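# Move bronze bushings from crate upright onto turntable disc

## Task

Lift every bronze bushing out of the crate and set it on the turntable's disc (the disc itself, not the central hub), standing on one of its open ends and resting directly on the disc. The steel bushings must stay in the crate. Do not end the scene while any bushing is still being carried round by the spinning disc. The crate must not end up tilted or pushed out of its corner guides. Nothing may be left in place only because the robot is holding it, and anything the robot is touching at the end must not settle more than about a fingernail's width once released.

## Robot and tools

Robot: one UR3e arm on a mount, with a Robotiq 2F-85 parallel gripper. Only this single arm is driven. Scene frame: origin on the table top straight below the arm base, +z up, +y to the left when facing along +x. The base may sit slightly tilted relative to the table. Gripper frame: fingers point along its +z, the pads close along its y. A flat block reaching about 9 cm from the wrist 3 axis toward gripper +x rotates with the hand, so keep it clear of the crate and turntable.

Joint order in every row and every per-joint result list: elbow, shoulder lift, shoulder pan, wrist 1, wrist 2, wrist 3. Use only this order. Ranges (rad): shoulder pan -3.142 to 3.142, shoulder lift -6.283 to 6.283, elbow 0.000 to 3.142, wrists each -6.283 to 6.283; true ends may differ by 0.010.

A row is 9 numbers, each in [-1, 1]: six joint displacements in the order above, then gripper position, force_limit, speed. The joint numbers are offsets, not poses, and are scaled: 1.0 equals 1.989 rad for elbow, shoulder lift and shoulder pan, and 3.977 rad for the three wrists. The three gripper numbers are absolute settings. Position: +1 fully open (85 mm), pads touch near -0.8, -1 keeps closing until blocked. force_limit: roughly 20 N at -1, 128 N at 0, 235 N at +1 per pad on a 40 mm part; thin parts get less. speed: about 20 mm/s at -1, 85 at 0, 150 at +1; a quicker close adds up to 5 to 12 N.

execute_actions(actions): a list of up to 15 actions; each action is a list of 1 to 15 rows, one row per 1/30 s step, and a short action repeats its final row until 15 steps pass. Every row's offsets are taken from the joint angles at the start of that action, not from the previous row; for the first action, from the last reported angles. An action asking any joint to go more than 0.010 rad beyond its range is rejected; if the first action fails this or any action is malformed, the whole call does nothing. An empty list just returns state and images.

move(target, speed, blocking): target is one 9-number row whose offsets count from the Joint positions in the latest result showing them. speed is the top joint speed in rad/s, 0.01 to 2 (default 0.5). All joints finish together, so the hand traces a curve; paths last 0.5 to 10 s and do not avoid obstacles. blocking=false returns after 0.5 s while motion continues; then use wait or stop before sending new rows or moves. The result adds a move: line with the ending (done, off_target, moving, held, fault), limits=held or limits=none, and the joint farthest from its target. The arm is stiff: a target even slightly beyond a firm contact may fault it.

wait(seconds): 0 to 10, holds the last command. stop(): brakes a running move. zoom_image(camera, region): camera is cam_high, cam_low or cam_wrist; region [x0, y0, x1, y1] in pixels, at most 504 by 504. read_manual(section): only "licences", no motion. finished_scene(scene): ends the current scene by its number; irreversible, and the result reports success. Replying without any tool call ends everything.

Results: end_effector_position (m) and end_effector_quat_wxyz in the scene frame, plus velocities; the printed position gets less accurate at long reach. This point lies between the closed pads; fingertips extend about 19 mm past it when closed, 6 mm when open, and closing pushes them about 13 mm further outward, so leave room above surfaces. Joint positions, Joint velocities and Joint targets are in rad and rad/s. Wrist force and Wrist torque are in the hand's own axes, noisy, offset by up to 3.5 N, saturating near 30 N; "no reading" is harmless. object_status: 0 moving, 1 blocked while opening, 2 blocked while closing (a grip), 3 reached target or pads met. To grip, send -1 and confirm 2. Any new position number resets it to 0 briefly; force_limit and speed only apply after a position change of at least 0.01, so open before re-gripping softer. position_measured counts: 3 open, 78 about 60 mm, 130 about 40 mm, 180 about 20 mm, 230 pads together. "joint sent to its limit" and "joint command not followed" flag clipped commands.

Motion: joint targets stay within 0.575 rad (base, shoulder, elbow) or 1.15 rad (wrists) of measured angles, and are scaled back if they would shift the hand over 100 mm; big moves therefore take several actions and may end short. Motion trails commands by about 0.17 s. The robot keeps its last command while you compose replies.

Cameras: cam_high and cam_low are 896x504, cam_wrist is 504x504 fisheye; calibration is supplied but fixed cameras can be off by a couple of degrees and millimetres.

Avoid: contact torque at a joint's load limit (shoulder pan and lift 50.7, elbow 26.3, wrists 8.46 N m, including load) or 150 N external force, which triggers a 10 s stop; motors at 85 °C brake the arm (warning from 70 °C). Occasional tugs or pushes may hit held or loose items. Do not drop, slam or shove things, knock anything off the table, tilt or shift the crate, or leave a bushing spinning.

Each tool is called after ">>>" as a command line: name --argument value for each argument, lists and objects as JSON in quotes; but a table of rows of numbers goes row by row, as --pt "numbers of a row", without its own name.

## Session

>>> execute_actions --actions '[]'

Scene clock: 0.00 s.
end_effector_position=(+0.3532, +0.1492, +0.2209) position_measured=3 object_status=3 end_effector_quat_wxyz=(-0.024, -0.053, +0.998, -0.037) end_effector_velocity=(-0.000, -0.000, +0.000) end_effector_angular_velocity=(-0.000, -0.000, +0.000)
Joint names: [elbow, shoulder lift, shoulder pan, wrist 1, wrist 2, wrist 3]
Joint positions: [ 1.552 -2.074  0.275 -1.517 -1.625 -0.021]
Joint velocities: [ 0. -0.  0.  0. -0.  0.]
Motor temperatures (°C, as the motors report them): [38 32 32 43 43 38]
Wrist force (N, on the end effector, along its own x y z axes, offset not removed): no reading
Wrist torque (N m, same axes, about the end effector's origin, offset not removed): no reading
Joint targets: [1.552 -2.074 0.275 -1.517 -1.625 -0.021]
camera_calibration (this result's frames):
cam_wrist: T_world_to_cam=[[-0.12578, 0.989479, -0.0714887, -0.0894991], [0.972824, 0.137142, 0.186564, -0.370938], [0.194405, -0.0460799, -0.979838, 0.30377], [0, 0, 0, 1]] pos_world=[0.290545, 0.153426, 0.360451]

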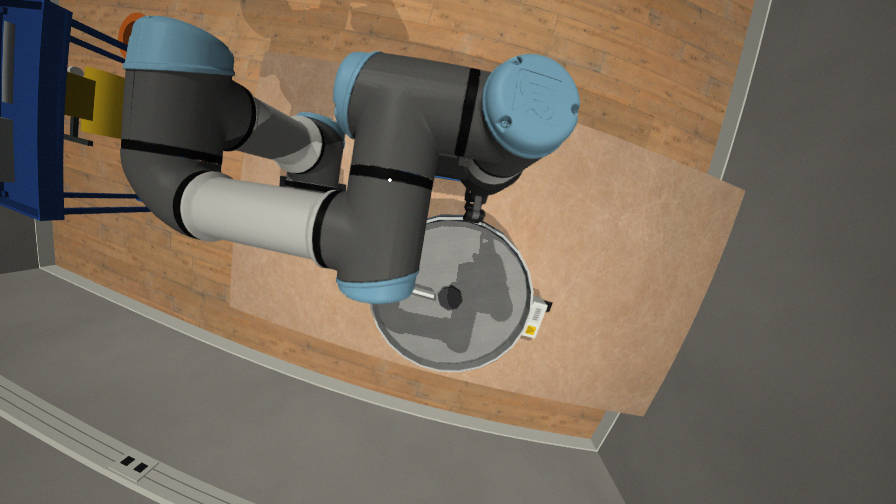

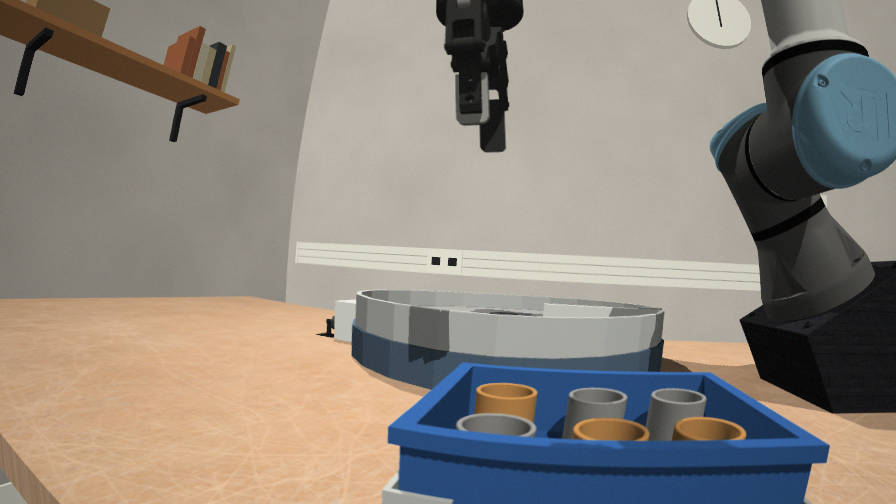

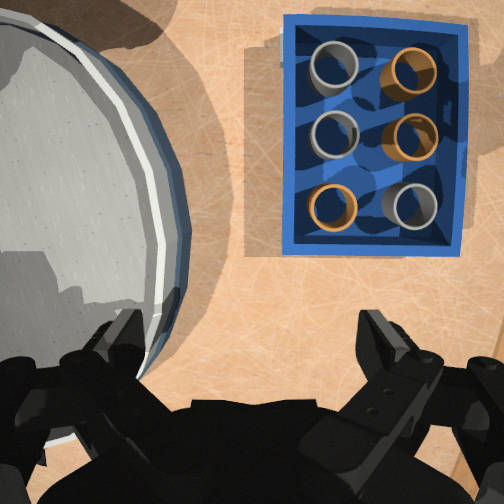

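>>> move --target '[0.271,-0.0548,0.185,-0.115,-0.0272,0.8977,-0.08,-0.5,0]' --speed 1.5

Scene clock: 9.27 s.
end_effector_position=(+0.2665, +0.2041, +0.1598) position_measured=139 object_status=3 end_effector_quat_wxyz=(-0.000, +1.000, -0.001, +0.000) end_effector_velocity=(+0.000, +0.000, +0.000) end_effector_angular_velocity=(+0.000, -0.000, -0.002)
Joint names: [elbow, shoulder lift, shoulder pan, wrist 1, wrist 2, wrist 3]
Joint positions: [ 2.091 -2.183  0.642 -1.975 -1.733  3.549]
Joint velocities: [-0.     0.     0.001 -0.    -0.     0.003]
Motor temperatures (°C, as the motors report them): [38 32 32 43 43 38]
Wrist force (N, on the end effector, along its own x y z axes, offset not removed): [1.0 1.3 -0.1]
Wrist torque (N m, same axes, about the end effector's origin, offset not removed): [0.17 -0.19 0.03]
Joint targets: [2.091 -2.183 0.642 -1.975 -1.733 3.549]
move: done; limits=none; farthest joint: the shoulder pan, 0.000 radians from its target (0.368 radians at the start)
camera_calibration (this result's frames):
cam_wrist: T_world_to_cam=[[0.0168357, -0.999855, -0.002683, 0.197885], [-0.970989, -0.0169897, 0.23852, 0.258501], [-0.238531, -0.0014105, -0.971134, 0.368182], [0, 0, 0, 1]] pos_world=[0.335494, 0.202767, 0.296427]

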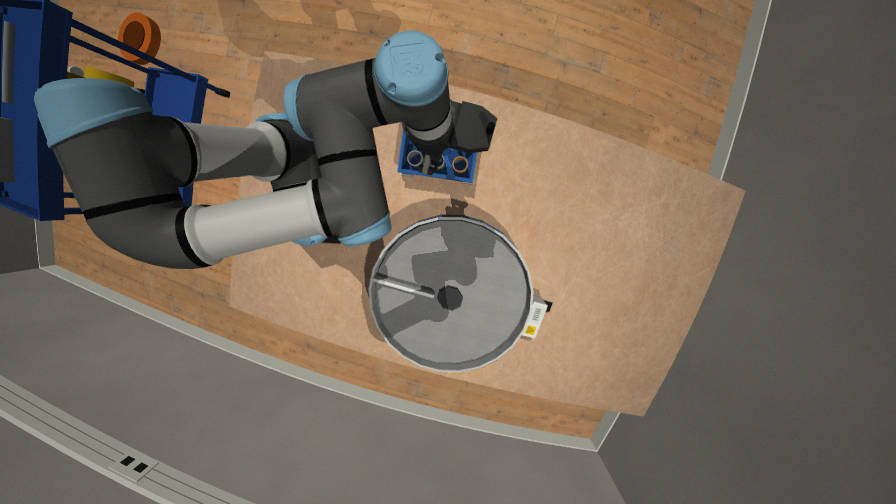

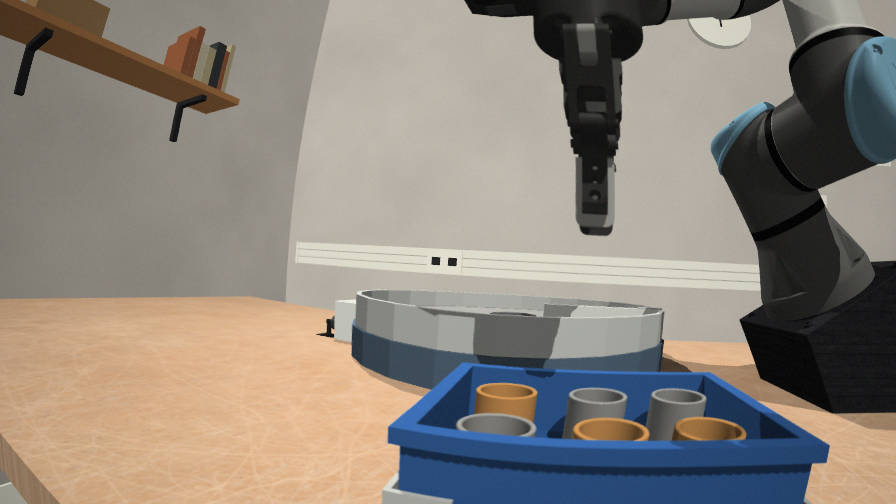

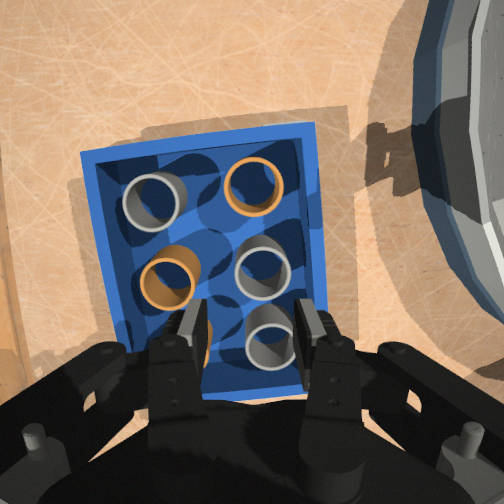

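>>> move --target '[0.016,0.1585,-0.0678,-0.0908,0.0163,-0.0583,0.0,-0.5,0]'

Scene clock: 22.83 s.
end_effector_position=(+0.3191, +0.2077, +0.0849) position_measured=129 object_status=3 end_effector_quat_wxyz=(-0.000, +0.998, +0.056, -0.000) end_effector_velocity=(-0.000, +0.000, -0.001) end_effector_angular_velocity=(+0.000, +0.001, +0.002)
Joint names: [elbow, shoulder lift, shoulder pan, wrist 1, wrist 2, wrist 3]
Joint positions: [ 2.123 -1.868  0.508 -2.336 -1.668  3.317]
Joint velocities: [ 0.002  0.002  0.    -0.002  0.001 -0.002]
Motor temperatures (°C, as the motors report them): [38 32 32 43 43 38]
Wrist force (N, on the end effector, along its own x y z axes, offset not removed): [0.9 1.1 -0.3]
Wrist torque (N m, same axes, about the end effector's origin, offset not removed): [0.14 -0.17 0.00]
Joint targets: [2.123 -1.868 0.508 -2.336 -1.668 3.317]
move: done; limits=none; farthest joint: the shoulder pan, 0.001 radians from its target (0.135 radians at the start)
camera_calibration (this result's frames):
cam_wrist: T_world_to_cam=[[0.129348, -0.991597, -0.00206631, 0.162731], [-0.96264, -0.12607, 0.239646, 0.347332], [-0.237893, -0.0290087, -0.970858, 0.313531], [0, 0, 0, 1]] pos_world=[0.387894, 0.214247, 0.221493]

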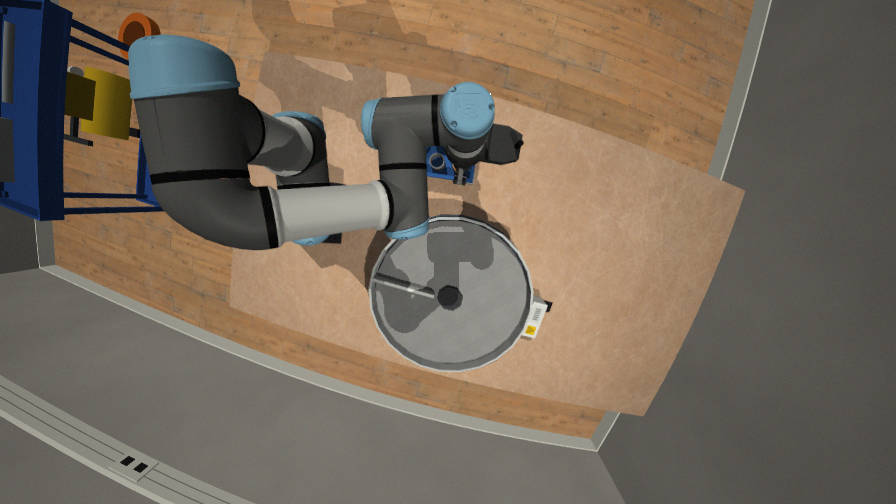

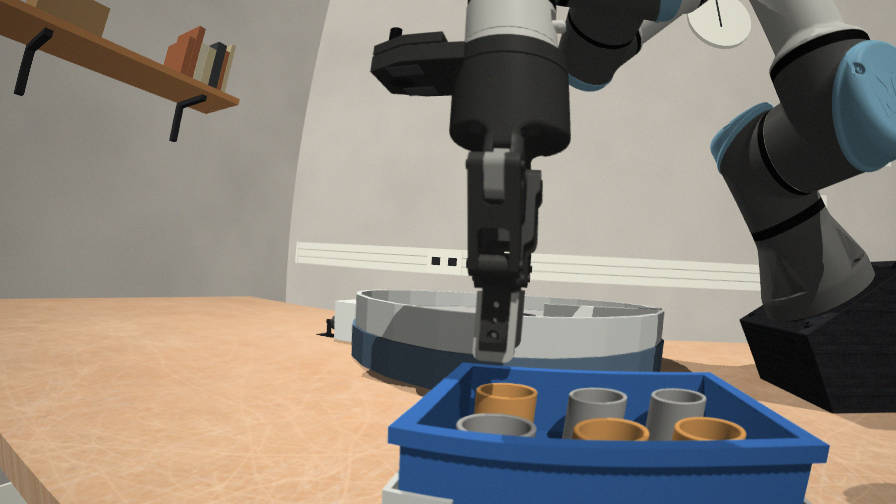

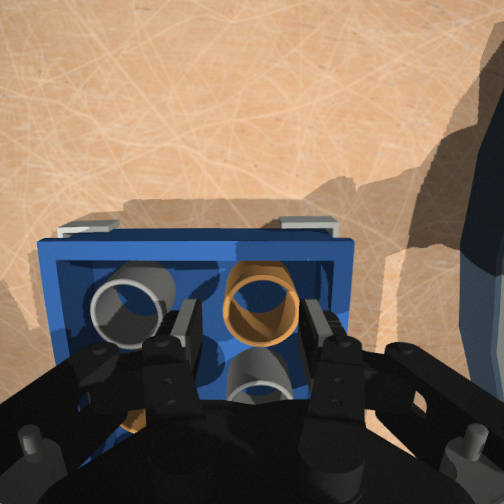

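>>> move --target '[0.0385,0.0772,-0.0096,-0.0582,0.0023,-0.0043,-0.04,-0.5,0]' --speed 0.08

>>> execute_actions --actions '[[[0,0,0,0,0,0,-1,-0.5,0]],[[0,0,0,0,0,0,-1,-0.5,0]]]'

Scene clock: 44.07 s.
end_effector_position=(+0.3222, +0.2072, +0.0596) position_measured=134 object_status=3 end_effector_quat_wxyz=(+0.002, +0.998, +0.056, +0.003) end_effector_velocity=(+0.000, -0.000, -0.000) end_effector_angular_velocity=(-0.001, +0.000, -0.001)
Joint names: [elbow, shoulder lift, shoulder pan, wrist 1, wrist 2, wrist 3]
Joint positions: [ 2.167 -1.777  0.496 -2.478 -1.667  3.307]
Joint velocities: [ 0.     0.    -0.001  0.     0.    -0.   ]
Motor temperatures (°C, as the motors report them): [38 32 32 43 43 38]
Wrist force (N, on the end effector, along its own x y z axes, offset not removed): [-11.5 13.2 -30.0]
Wrist torque (N m, same axes, about the end effector's origin, offset not removed): [-1.46 -0.62 0.23]
Joint targets: [2.168 -1.775 0.496 -2.478 -1.664 3.307]
TORQUE FAULT: the external load on the wrist 2 reached its load limit, and the arm stopped for 10 seconds. That time counts as 20 of the actions that you can send in this scene. The arm's remaining commands of this call were not run. The arm holds where it stopped, with its grip as last carried out, and accepts commands again: back off and push less far. The arm stops again, at the same cost, whenever a joint's load reaches its limit.
move: fault; limits=none; farthest joint: the wrist 1, 0.090 radians from its target (0.232 radians at the start)
camera_calibration (this result's frames):
cam_wrist: T_world_to_cam=[[0.129073, -0.991634, 0.00165509, 0.161698], [-0.964335, -0.125131, 0.233239, 0.35713], [-0.231081, -0.031701, -0.972418, 0.288172], [0, 0, 0, 1]] pos_world=[0.390113, 0.214169, 0.196659]

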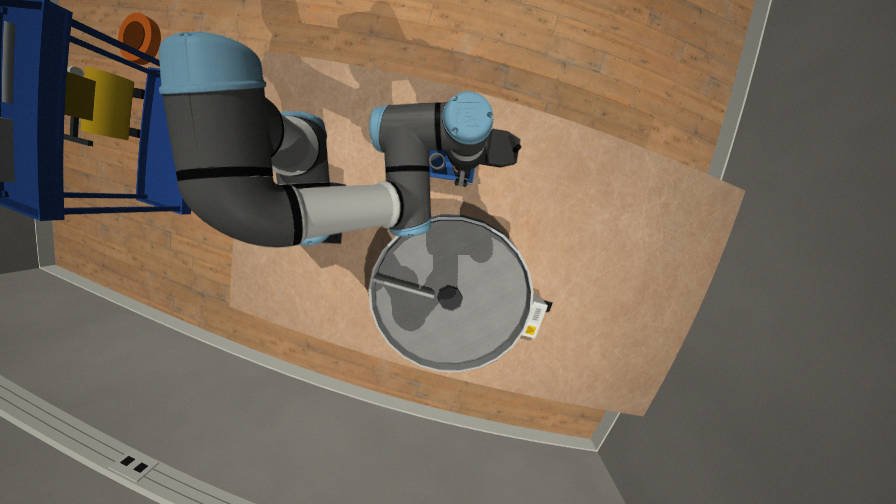

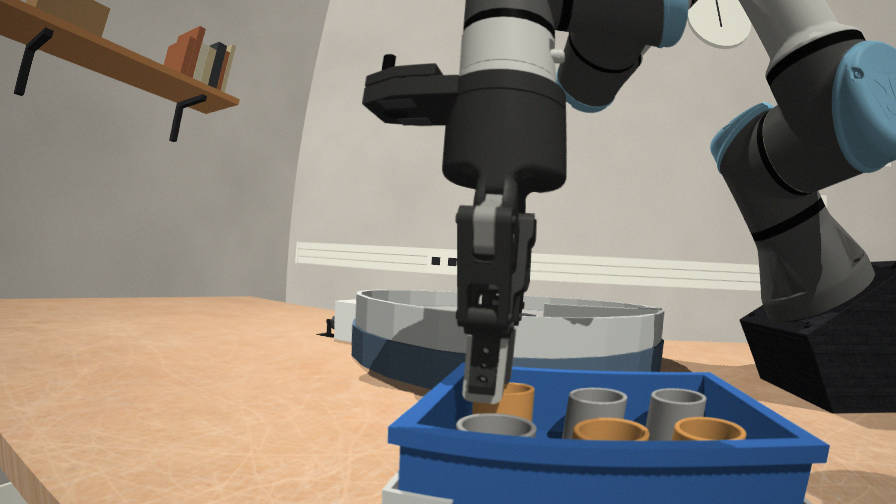

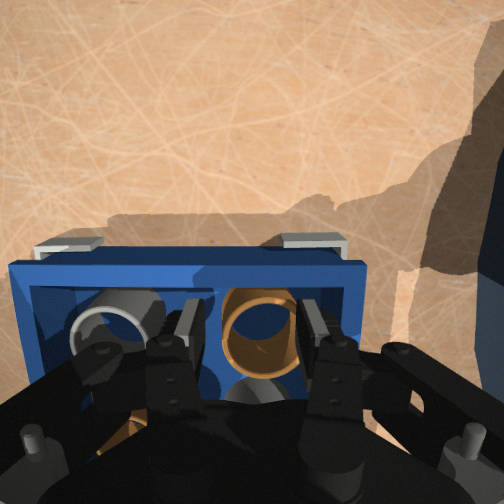

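not run: a fault stop came before this call.

>>> move --target '[-0.012,-0.03,0.003,0.022,0,0,-0.04,-0.5,0]' --speed 0.15

Scene clock: 55.73 s.
end_effector_position=(+0.3201, +0.2072, +0.0753) position_measured=134 object_status=3 end_effector_quat_wxyz=(+0.001, +0.998, +0.058, +0.001) end_effector_velocity=(-0.000, -0.000, +0.000) end_effector_angular_velocity=(-0.001, +0.000, -0.000)
Joint names: [elbow, shoulder lift, shoulder pan, wrist 1, wrist 2, wrist 3]
Joint positions: [ 2.143 -1.837  0.502 -2.391 -1.667  3.307]
Joint velocities: [-0.    -0.002 -0.001  0.003 -0.    -0.   ]
Motor temperatures (°C, as the motors report them): [38 32 32 43 43 38]
Wrist force (N, on the end effector, along its own x y z axes, offset not removed): [0.8 1.3 -0.1]
Wrist torque (N m, same axes, about the end effector's origin, offset not removed): [0.15 -0.13 0.00]
Joint targets: [2.143 -1.837 0.502 -2.390 -1.667 3.307]
move: done; limits=none; farthest joint: the shoulder pan, 0.000 radians from its target (0.006 radians at the start)
camera_calibration (this result's frames):
cam_wrist: T_world_to_cam=[[0.134561, -0.990905, -0.000713137, 0.160222], [-0.962654, -0.130895, 0.23699, 0.351788], [-0.234928, -0.0312031, -0.971512, 0.303917], [0, 0, 0, 1]] pos_world=[0.388489, 0.214296, 0.212003]

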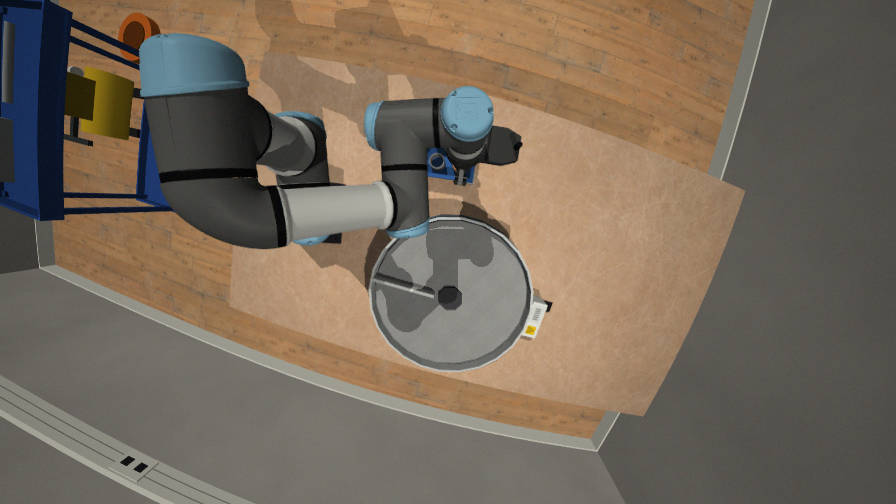

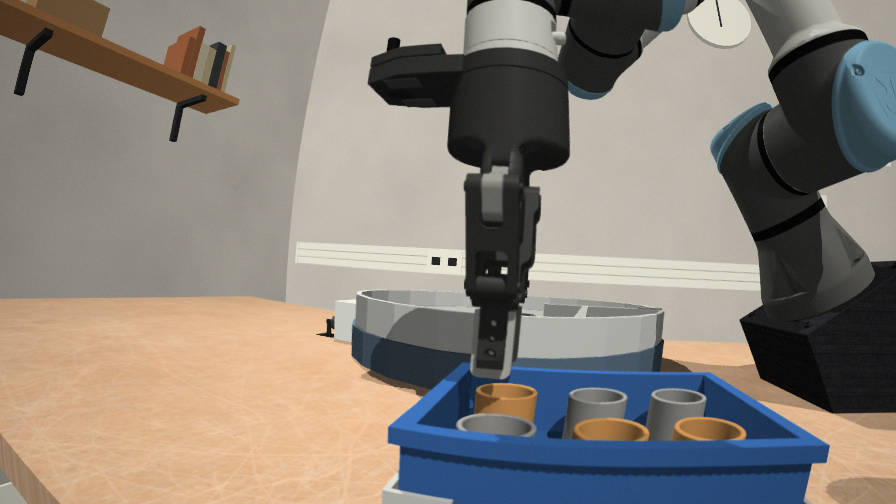

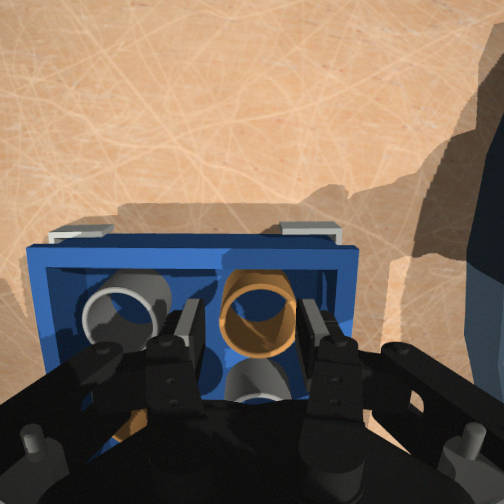

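>>> execute_actions --actions '[]'

Scene clock: 81.97 s.
end_effector_position=(+0.3201, +0.2072, +0.0753) position_measured=134 object_status=3 end_effector_quat_wxyz=(+0.001, +0.998, +0.058, +0.001) end_effector_velocity=(+0.001, +0.000, +0.000) end_effector_angular_velocity=(+0.000, -0.002, -0.000)
Joint names: [elbow, shoulder lift, shoulder pan, wrist 1, wrist 2, wrist 3]
Joint positions: [ 2.143 -1.837  0.502 -2.39  -1.667  3.307]
Joint velocities: [-0.001 -0.    -0.     0.    -0.    -0.   ]
Motor temperatures (°C, as the motors report them): [38 32 32 43 43 38]
Wrist force (N, on the end effector, along its own x y z axes, offset not removed): [0.6 1.3 0.4]
Wrist torque (N m, same axes, about the end effector's origin, offset not removed): [0.18 -0.12 0.03]
Joint targets: [2.143 -1.837 0.502 -2.390 -1.667 3.307]
camera_calibration (this result's frames):
cam_wrist: T_world_to_cam=[[0.134578, -0.990903, -0.000723275, 0.160218], [-0.96265, -0.130914, 0.236996, 0.351772], [-0.234935, -0.0311982, -0.97151, 0.303964], [0, 0, 0, 1]] pos_world=[0.388483, 0.214296, 0.212051]

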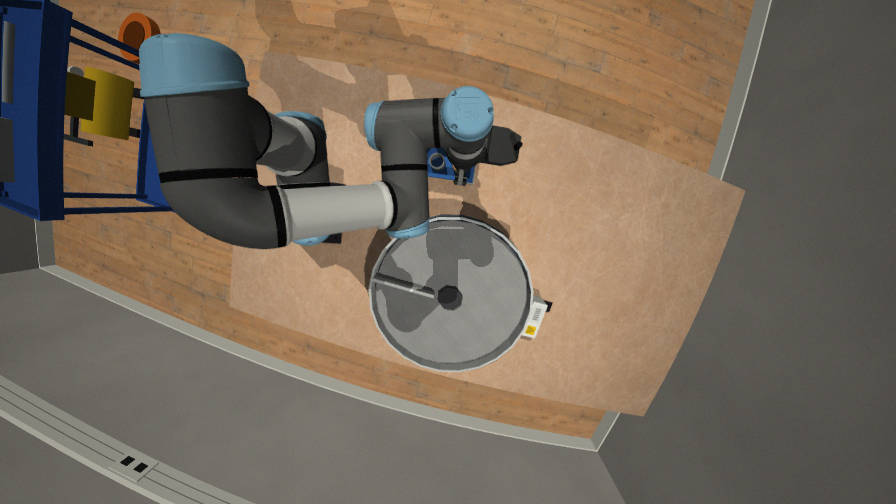

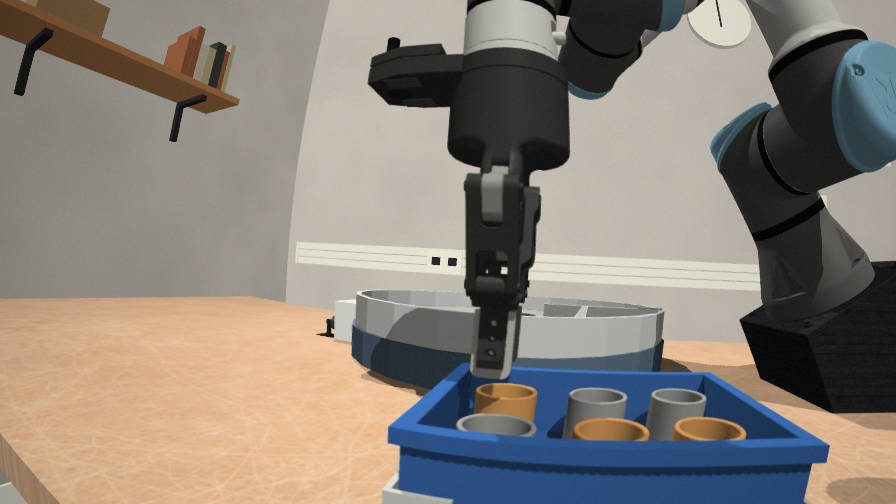

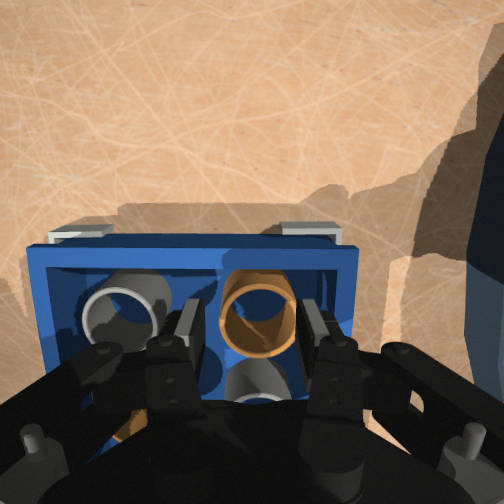

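>>> execute_actions --actions '[[[0.0075,-0.009,-0.0096,0.001,0.0025,-0.003,-0.04,0,0]],[[0,0,0,0,0,0,-0.04,0,0]]]'

Scene clock: 88.00 s.
end_effector_position=(+0.3190, +0.2029, +0.0751) position_measured=134 object_status=3 end_effector_quat_wxyz=(+0.001, +0.998, +0.056, -0.000) end_effector_velocity=(+0.000, +0.001, +0.000) end_effector_angular_velocity=(+0.001, -0.002, +0.001)
Joint names: [elbow, shoulder lift, shoulder pan, wrist 1, wrist 2, wrist 3]
Joint positions: [ 2.158 -1.855  0.483 -2.386 -1.658  3.295]
Joint velocities: [-0.001 -0.     0.001 -0.     0.    -0.   ]
Motor temperatures (°C, as the motors report them): [38 32 32 43 43 38]
Wrist force (N, on the end effector, along its own x y z axes, offset not removed): [1.4 1.5 0.3]
Wrist torque (N m, same axes, about the end effector's origin, offset not removed): [0.19 -0.28 0.01]
Joint targets: [2.158 -1.855 0.483 -2.386 -1.658 3.295]
camera_calibration (this result's frames):
cam_wrist: T_world_to_cam=[[0.130138, -0.991495, -0.000959251, 0.157657], [-0.962618, -0.12658, 0.239467, 0.349118], [-0.237552, -0.0302404, -0.970904, 0.303957], [0, 0, 0, 1]] pos_world=[0.387755, 0.209699, 0.211662]

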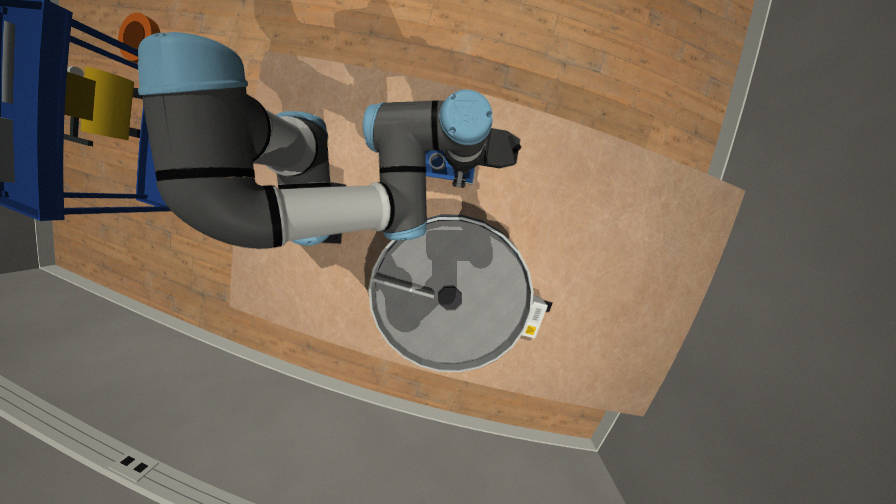

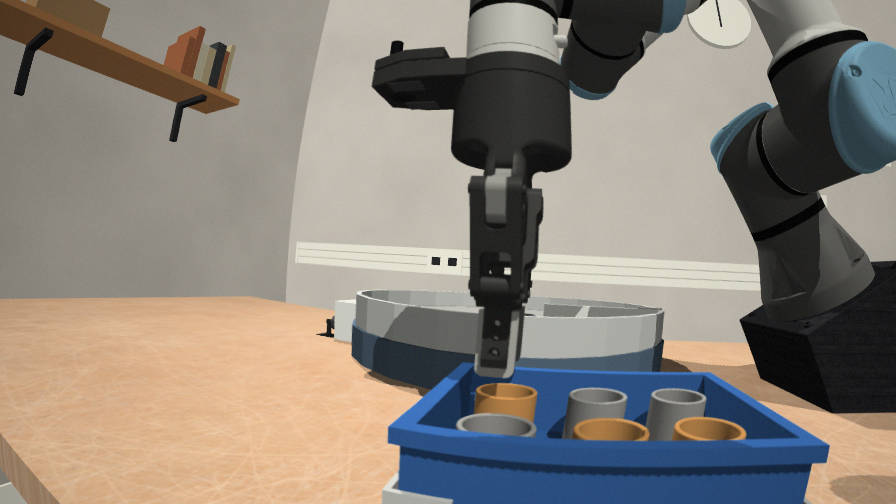

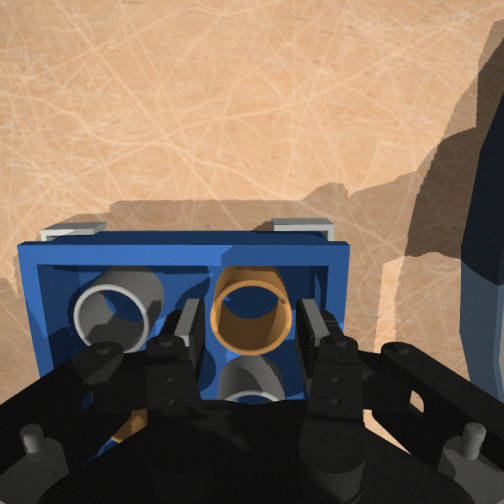

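>>> move --target '[0.0082,0.0192,-0.0018,-0.0138,0.0008,-0.0008,-0.04,0,0]' --speed 0.05

>>> move --target '[0.008,0.019,-0.002,-0.0137,0.0005,-0.001,-0.04,0,0]' --speed 0.05

Scene clock: 93.37 s.
end_effector_position=(+0.3196, +0.2036, +0.0649) position_measured=134 object_status=3 end_effector_quat_wxyz=(-0.000, +0.998, +0.056, -0.000) end_effector_velocity=(+0.000, +0.000, -0.000) end_effector_angular_velocity=(+0.000, -0.001, +0.000)
Joint names: [elbow, shoulder lift, shoulder pan, wrist 1, wrist 2, wrist 3]
Joint positions: [ 2.174 -1.817  0.48  -2.441 -1.654  3.292]
Joint velocities: [-0.     0.002 -0.    -0.002 -0.    -0.   ]
Motor temperatures (°C, as the motors report them): [38 32 32 43 43 38]
Wrist force (N, on the end effector, along its own x y z axes, offset not removed): [0.6 2.0 0.0]
Wrist torque (N m, same axes, about the end effector's origin, offset not removed): [0.25 -0.11 0.03]
Joint targets: [2.174 -1.816 0.480 -2.441 -1.654 3.292]
move: done; limits=none; farthest joint: the shoulder pan, 0.000 radians from its target (0.004 radians at the start)
camera_calibration (this result's frames):
cam_wrist: T_world_to_cam=[[0.130177, -0.991488, -0.00238363, 0.158304], [-0.962554, -0.126954, 0.239525, 0.352294], [-0.237789, -0.0288862, -0.970887, 0.294038], [0, 0, 0, 1]] pos_world=[0.388414, 0.210175, 0.201472]

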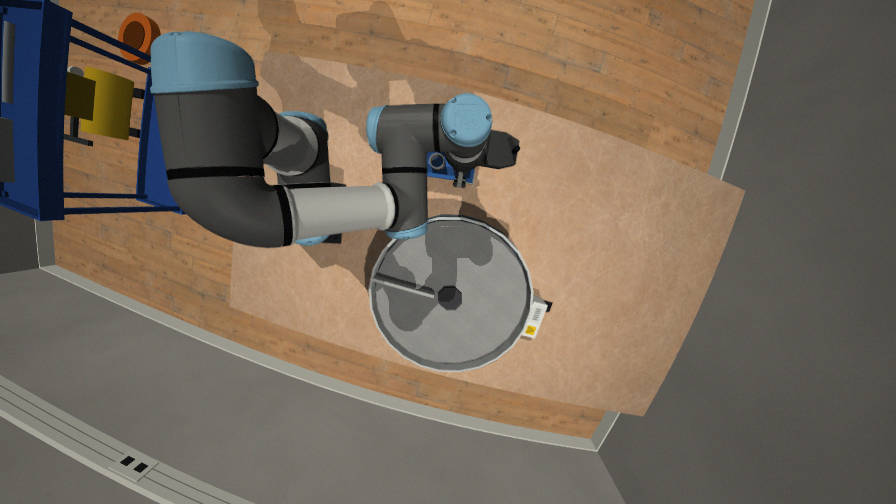

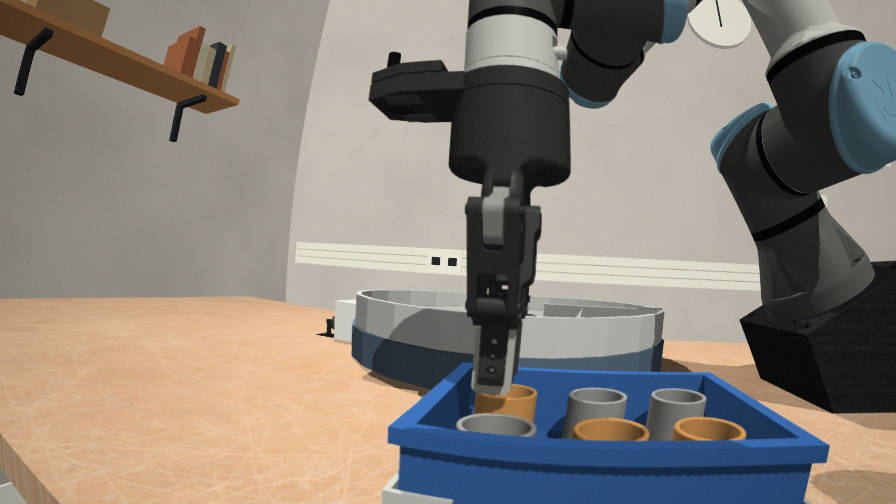

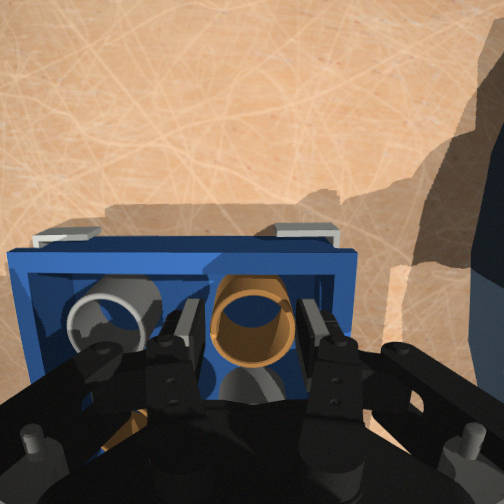

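Scene clock: 94.83 s.
end_effector_position=(+0.3198, +0.2036, +0.0547) position_measured=134 object_status=3 end_effector_quat_wxyz=(-0.000, +0.998, +0.056, -0.001) end_effector_velocity=(+0.001, +0.000, +0.000) end_effector_angular_velocity=(-0.000, -0.003, +0.000)
Joint names: [elbow, shoulder lift, shoulder pan, wrist 1, wrist 2, wrist 3]
Joint positions: [ 2.19  -1.778  0.476 -2.495 -1.652  3.288]
Joint velocities: [-0.001 -0.     0.    -0.001 -0.001 -0.   ]
Motor temperatures (°C, as the motors report them): [38 32 32 43 43 38]
Wrist force (N, on the end effector, along its own x y z axes, offset not removed): [0.6 1.0 0.1]
Wrist torque (N m, same axes, about the end effector's origin, offset not removed): [0.15 -0.13 0.00]
Joint targets: [2.190 -1.779 0.476 -2.495 -1.652 3.288]
move: done; limits=none; farthest joint: the shoulder lift, 0.001 radians from its target (0.037 radians at the start)
camera_calibration (this result's frames):
cam_wrist: T_world_to_cam=[[0.130651, -0.991426, -0.00235689, 0.158123], [-0.962349, -0.12739, 0.240117, 0.354922], [-0.238358, -0.0291034, -0.970741, 0.284377], [0, 0, 0, 1]] pos_world=[0.388683, 0.210257, 0.191207]

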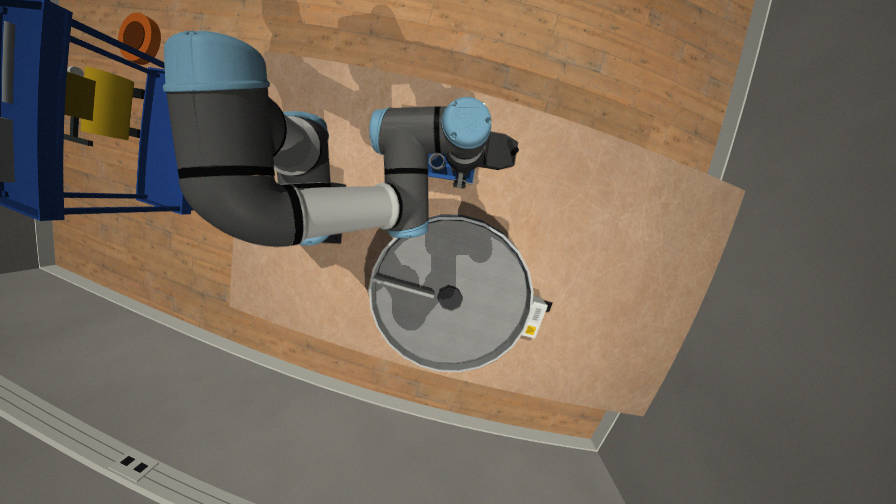

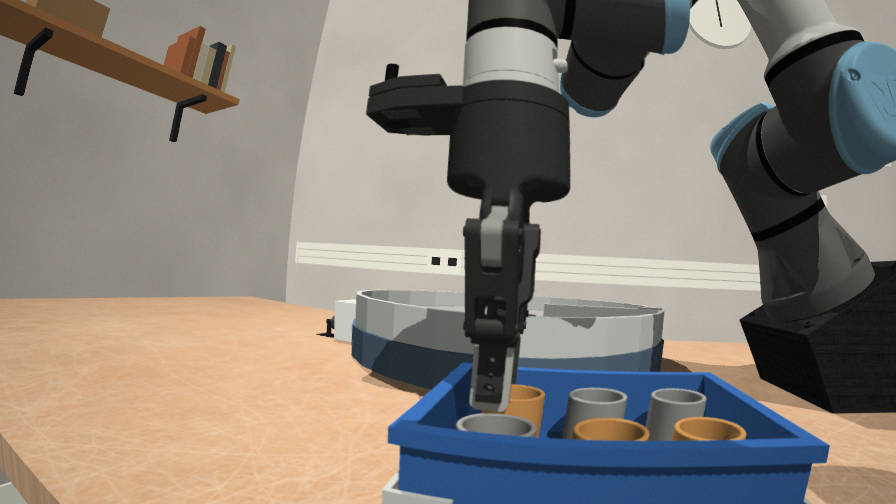

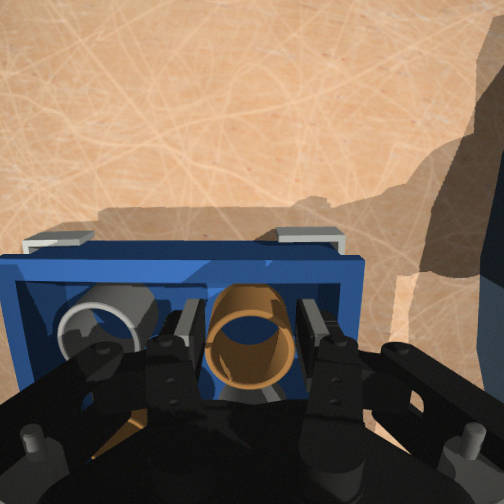

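>>> move --target '[0.0075,0.0177,-0.002,-0.0127,0.0003,-0.0007,-0.04,0,0]' --speed 0.05

>>> execute_actions --actions '[[[0,0,0,0,0,0,-1,-0.5,0]],[[0,0,0,0,0,0,-1,-0.5,0]]]'

Scene clock: 98.63 s.
end_effector_position=(+0.3198, +0.2033, +0.0455) position_measured=134 object_status=3 end_effector_quat_wxyz=(+0.000, +0.998, +0.056, -0.000) end_effector_velocity=(+0.000, -0.000, -0.001) end_effector_angular_velocity=(-0.000, +0.000, -0.000)
Joint names: [elbow, shoulder lift, shoulder pan, wrist 1, wrist 2, wrist 3]
Joint positions: [ 2.205 -1.743  0.472 -2.545 -1.651  3.285]
Joint velocities: [ 0.     0.002 -0.001 -0.003  0.    -0.   ]
Motor temperatures (°C, as the motors report them): [38 32 32 43 43 38]
Wrist force (N, on the end effector, along its own x y z axes, offset not removed): [1.1 0.6 -0.1]
Wrist torque (N m, same axes, about the end effector's origin, offset not removed): [0.10 -0.21 0.02]
Joint targets: [2.205 -1.743 0.472 -2.546 -1.651 3.285]
move: done; limits=none; farthest joint: the shoulder pan, 0.000 radians from its target (0.004 radians at the start)
camera_calibration (this result's frames):
cam_wrist: T_world_to_cam=[[0.129959, -0.991518, -0.00162442, 0.157969], [-0.962512, -0.126551, 0.239908, 0.356973], [-0.238079, -0.0296148, -0.970794, 0.275503], [0, 0, 0, 1]] pos_world=[0.388653, 0.209963, 0.182073]

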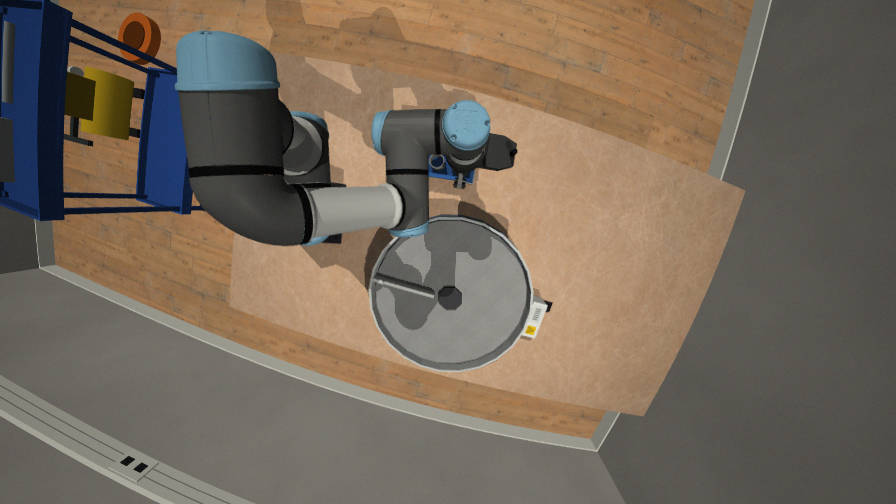

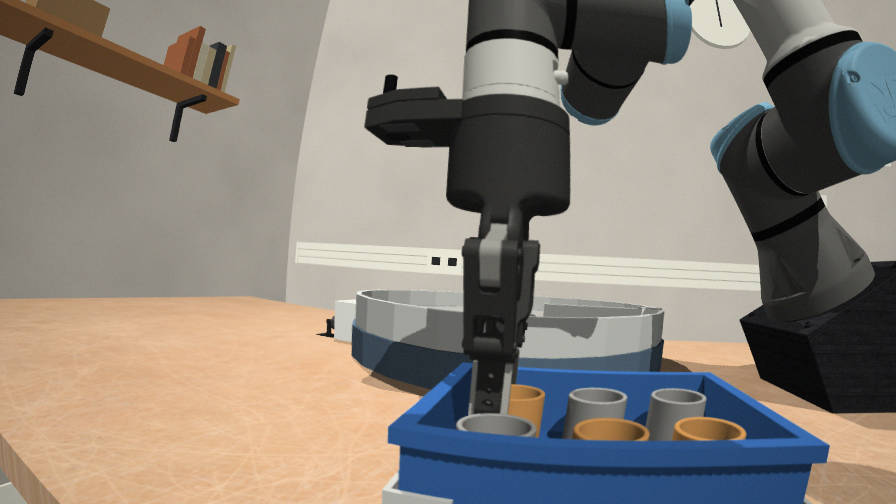

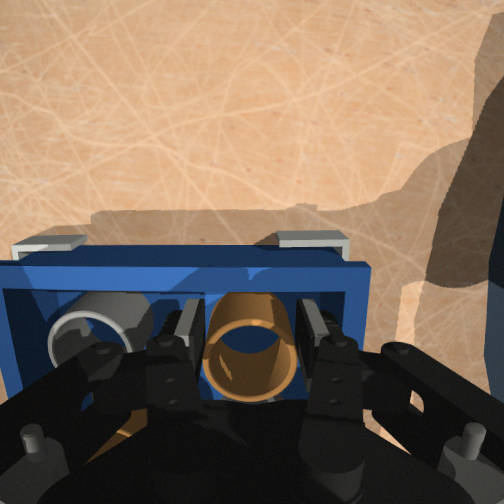

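Scene clock: 99.63 s.
end_effector_position=(+0.3198, +0.2033, +0.0455) position_measured=140 object_status=2 end_effector_quat_wxyz=(+0.000, +0.998, +0.056, -0.000) end_effector_velocity=(+0.000, +0.000, +0.000) end_effector_angular_velocity=(+0.001, -0.001, +0.000)
Joint names: [elbow, shoulder lift, shoulder pan, wrist 1, wrist 2, wrist 3]
Joint positions: [ 2.205 -1.743  0.472 -2.546 -1.651  3.285]
Joint velocities: [-0.001 -0.     0.001 -0.    -0.     0.   ]
Motor temperatures (°C, as the motors report them): [38 32 32 43 43 38]
Wrist force (N, on the end effector, along its own x y z axes, offset not removed): [-4.8 3.5 -18.7]
Wrist torque (N m, same axes, about the end effector's origin, offset not removed): [0.28 -0.27 -0.01]
Joint targets: [2.205 -1.743 0.472 -2.546 -1.651 3.285]
camera_calibration (this result's frames):
cam_wrist: T_world_to_cam=[[0.129959, -0.991518, -0.00163007, 0.157969], [-0.962524, -0.126553, 0.239858, 0.356991], [-0.23803, -0.0296028, -0.970807, 0.275485], [0, 0, 0, 1]] pos_world=[0.388657, 0.209962, 0.182073]

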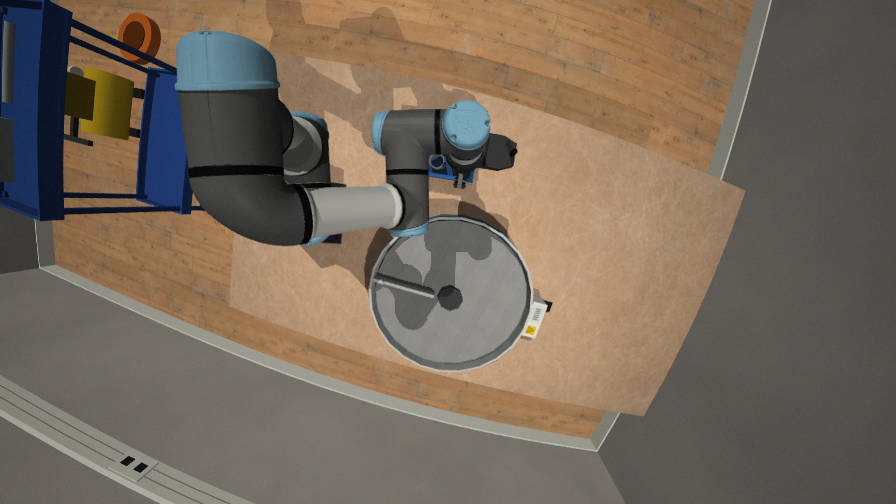

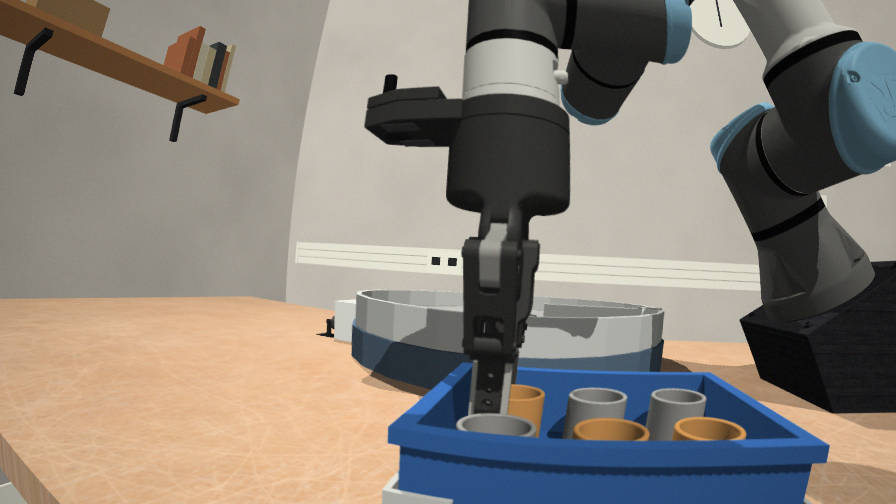

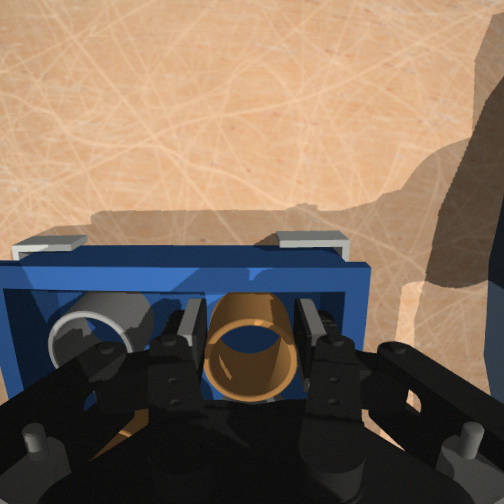

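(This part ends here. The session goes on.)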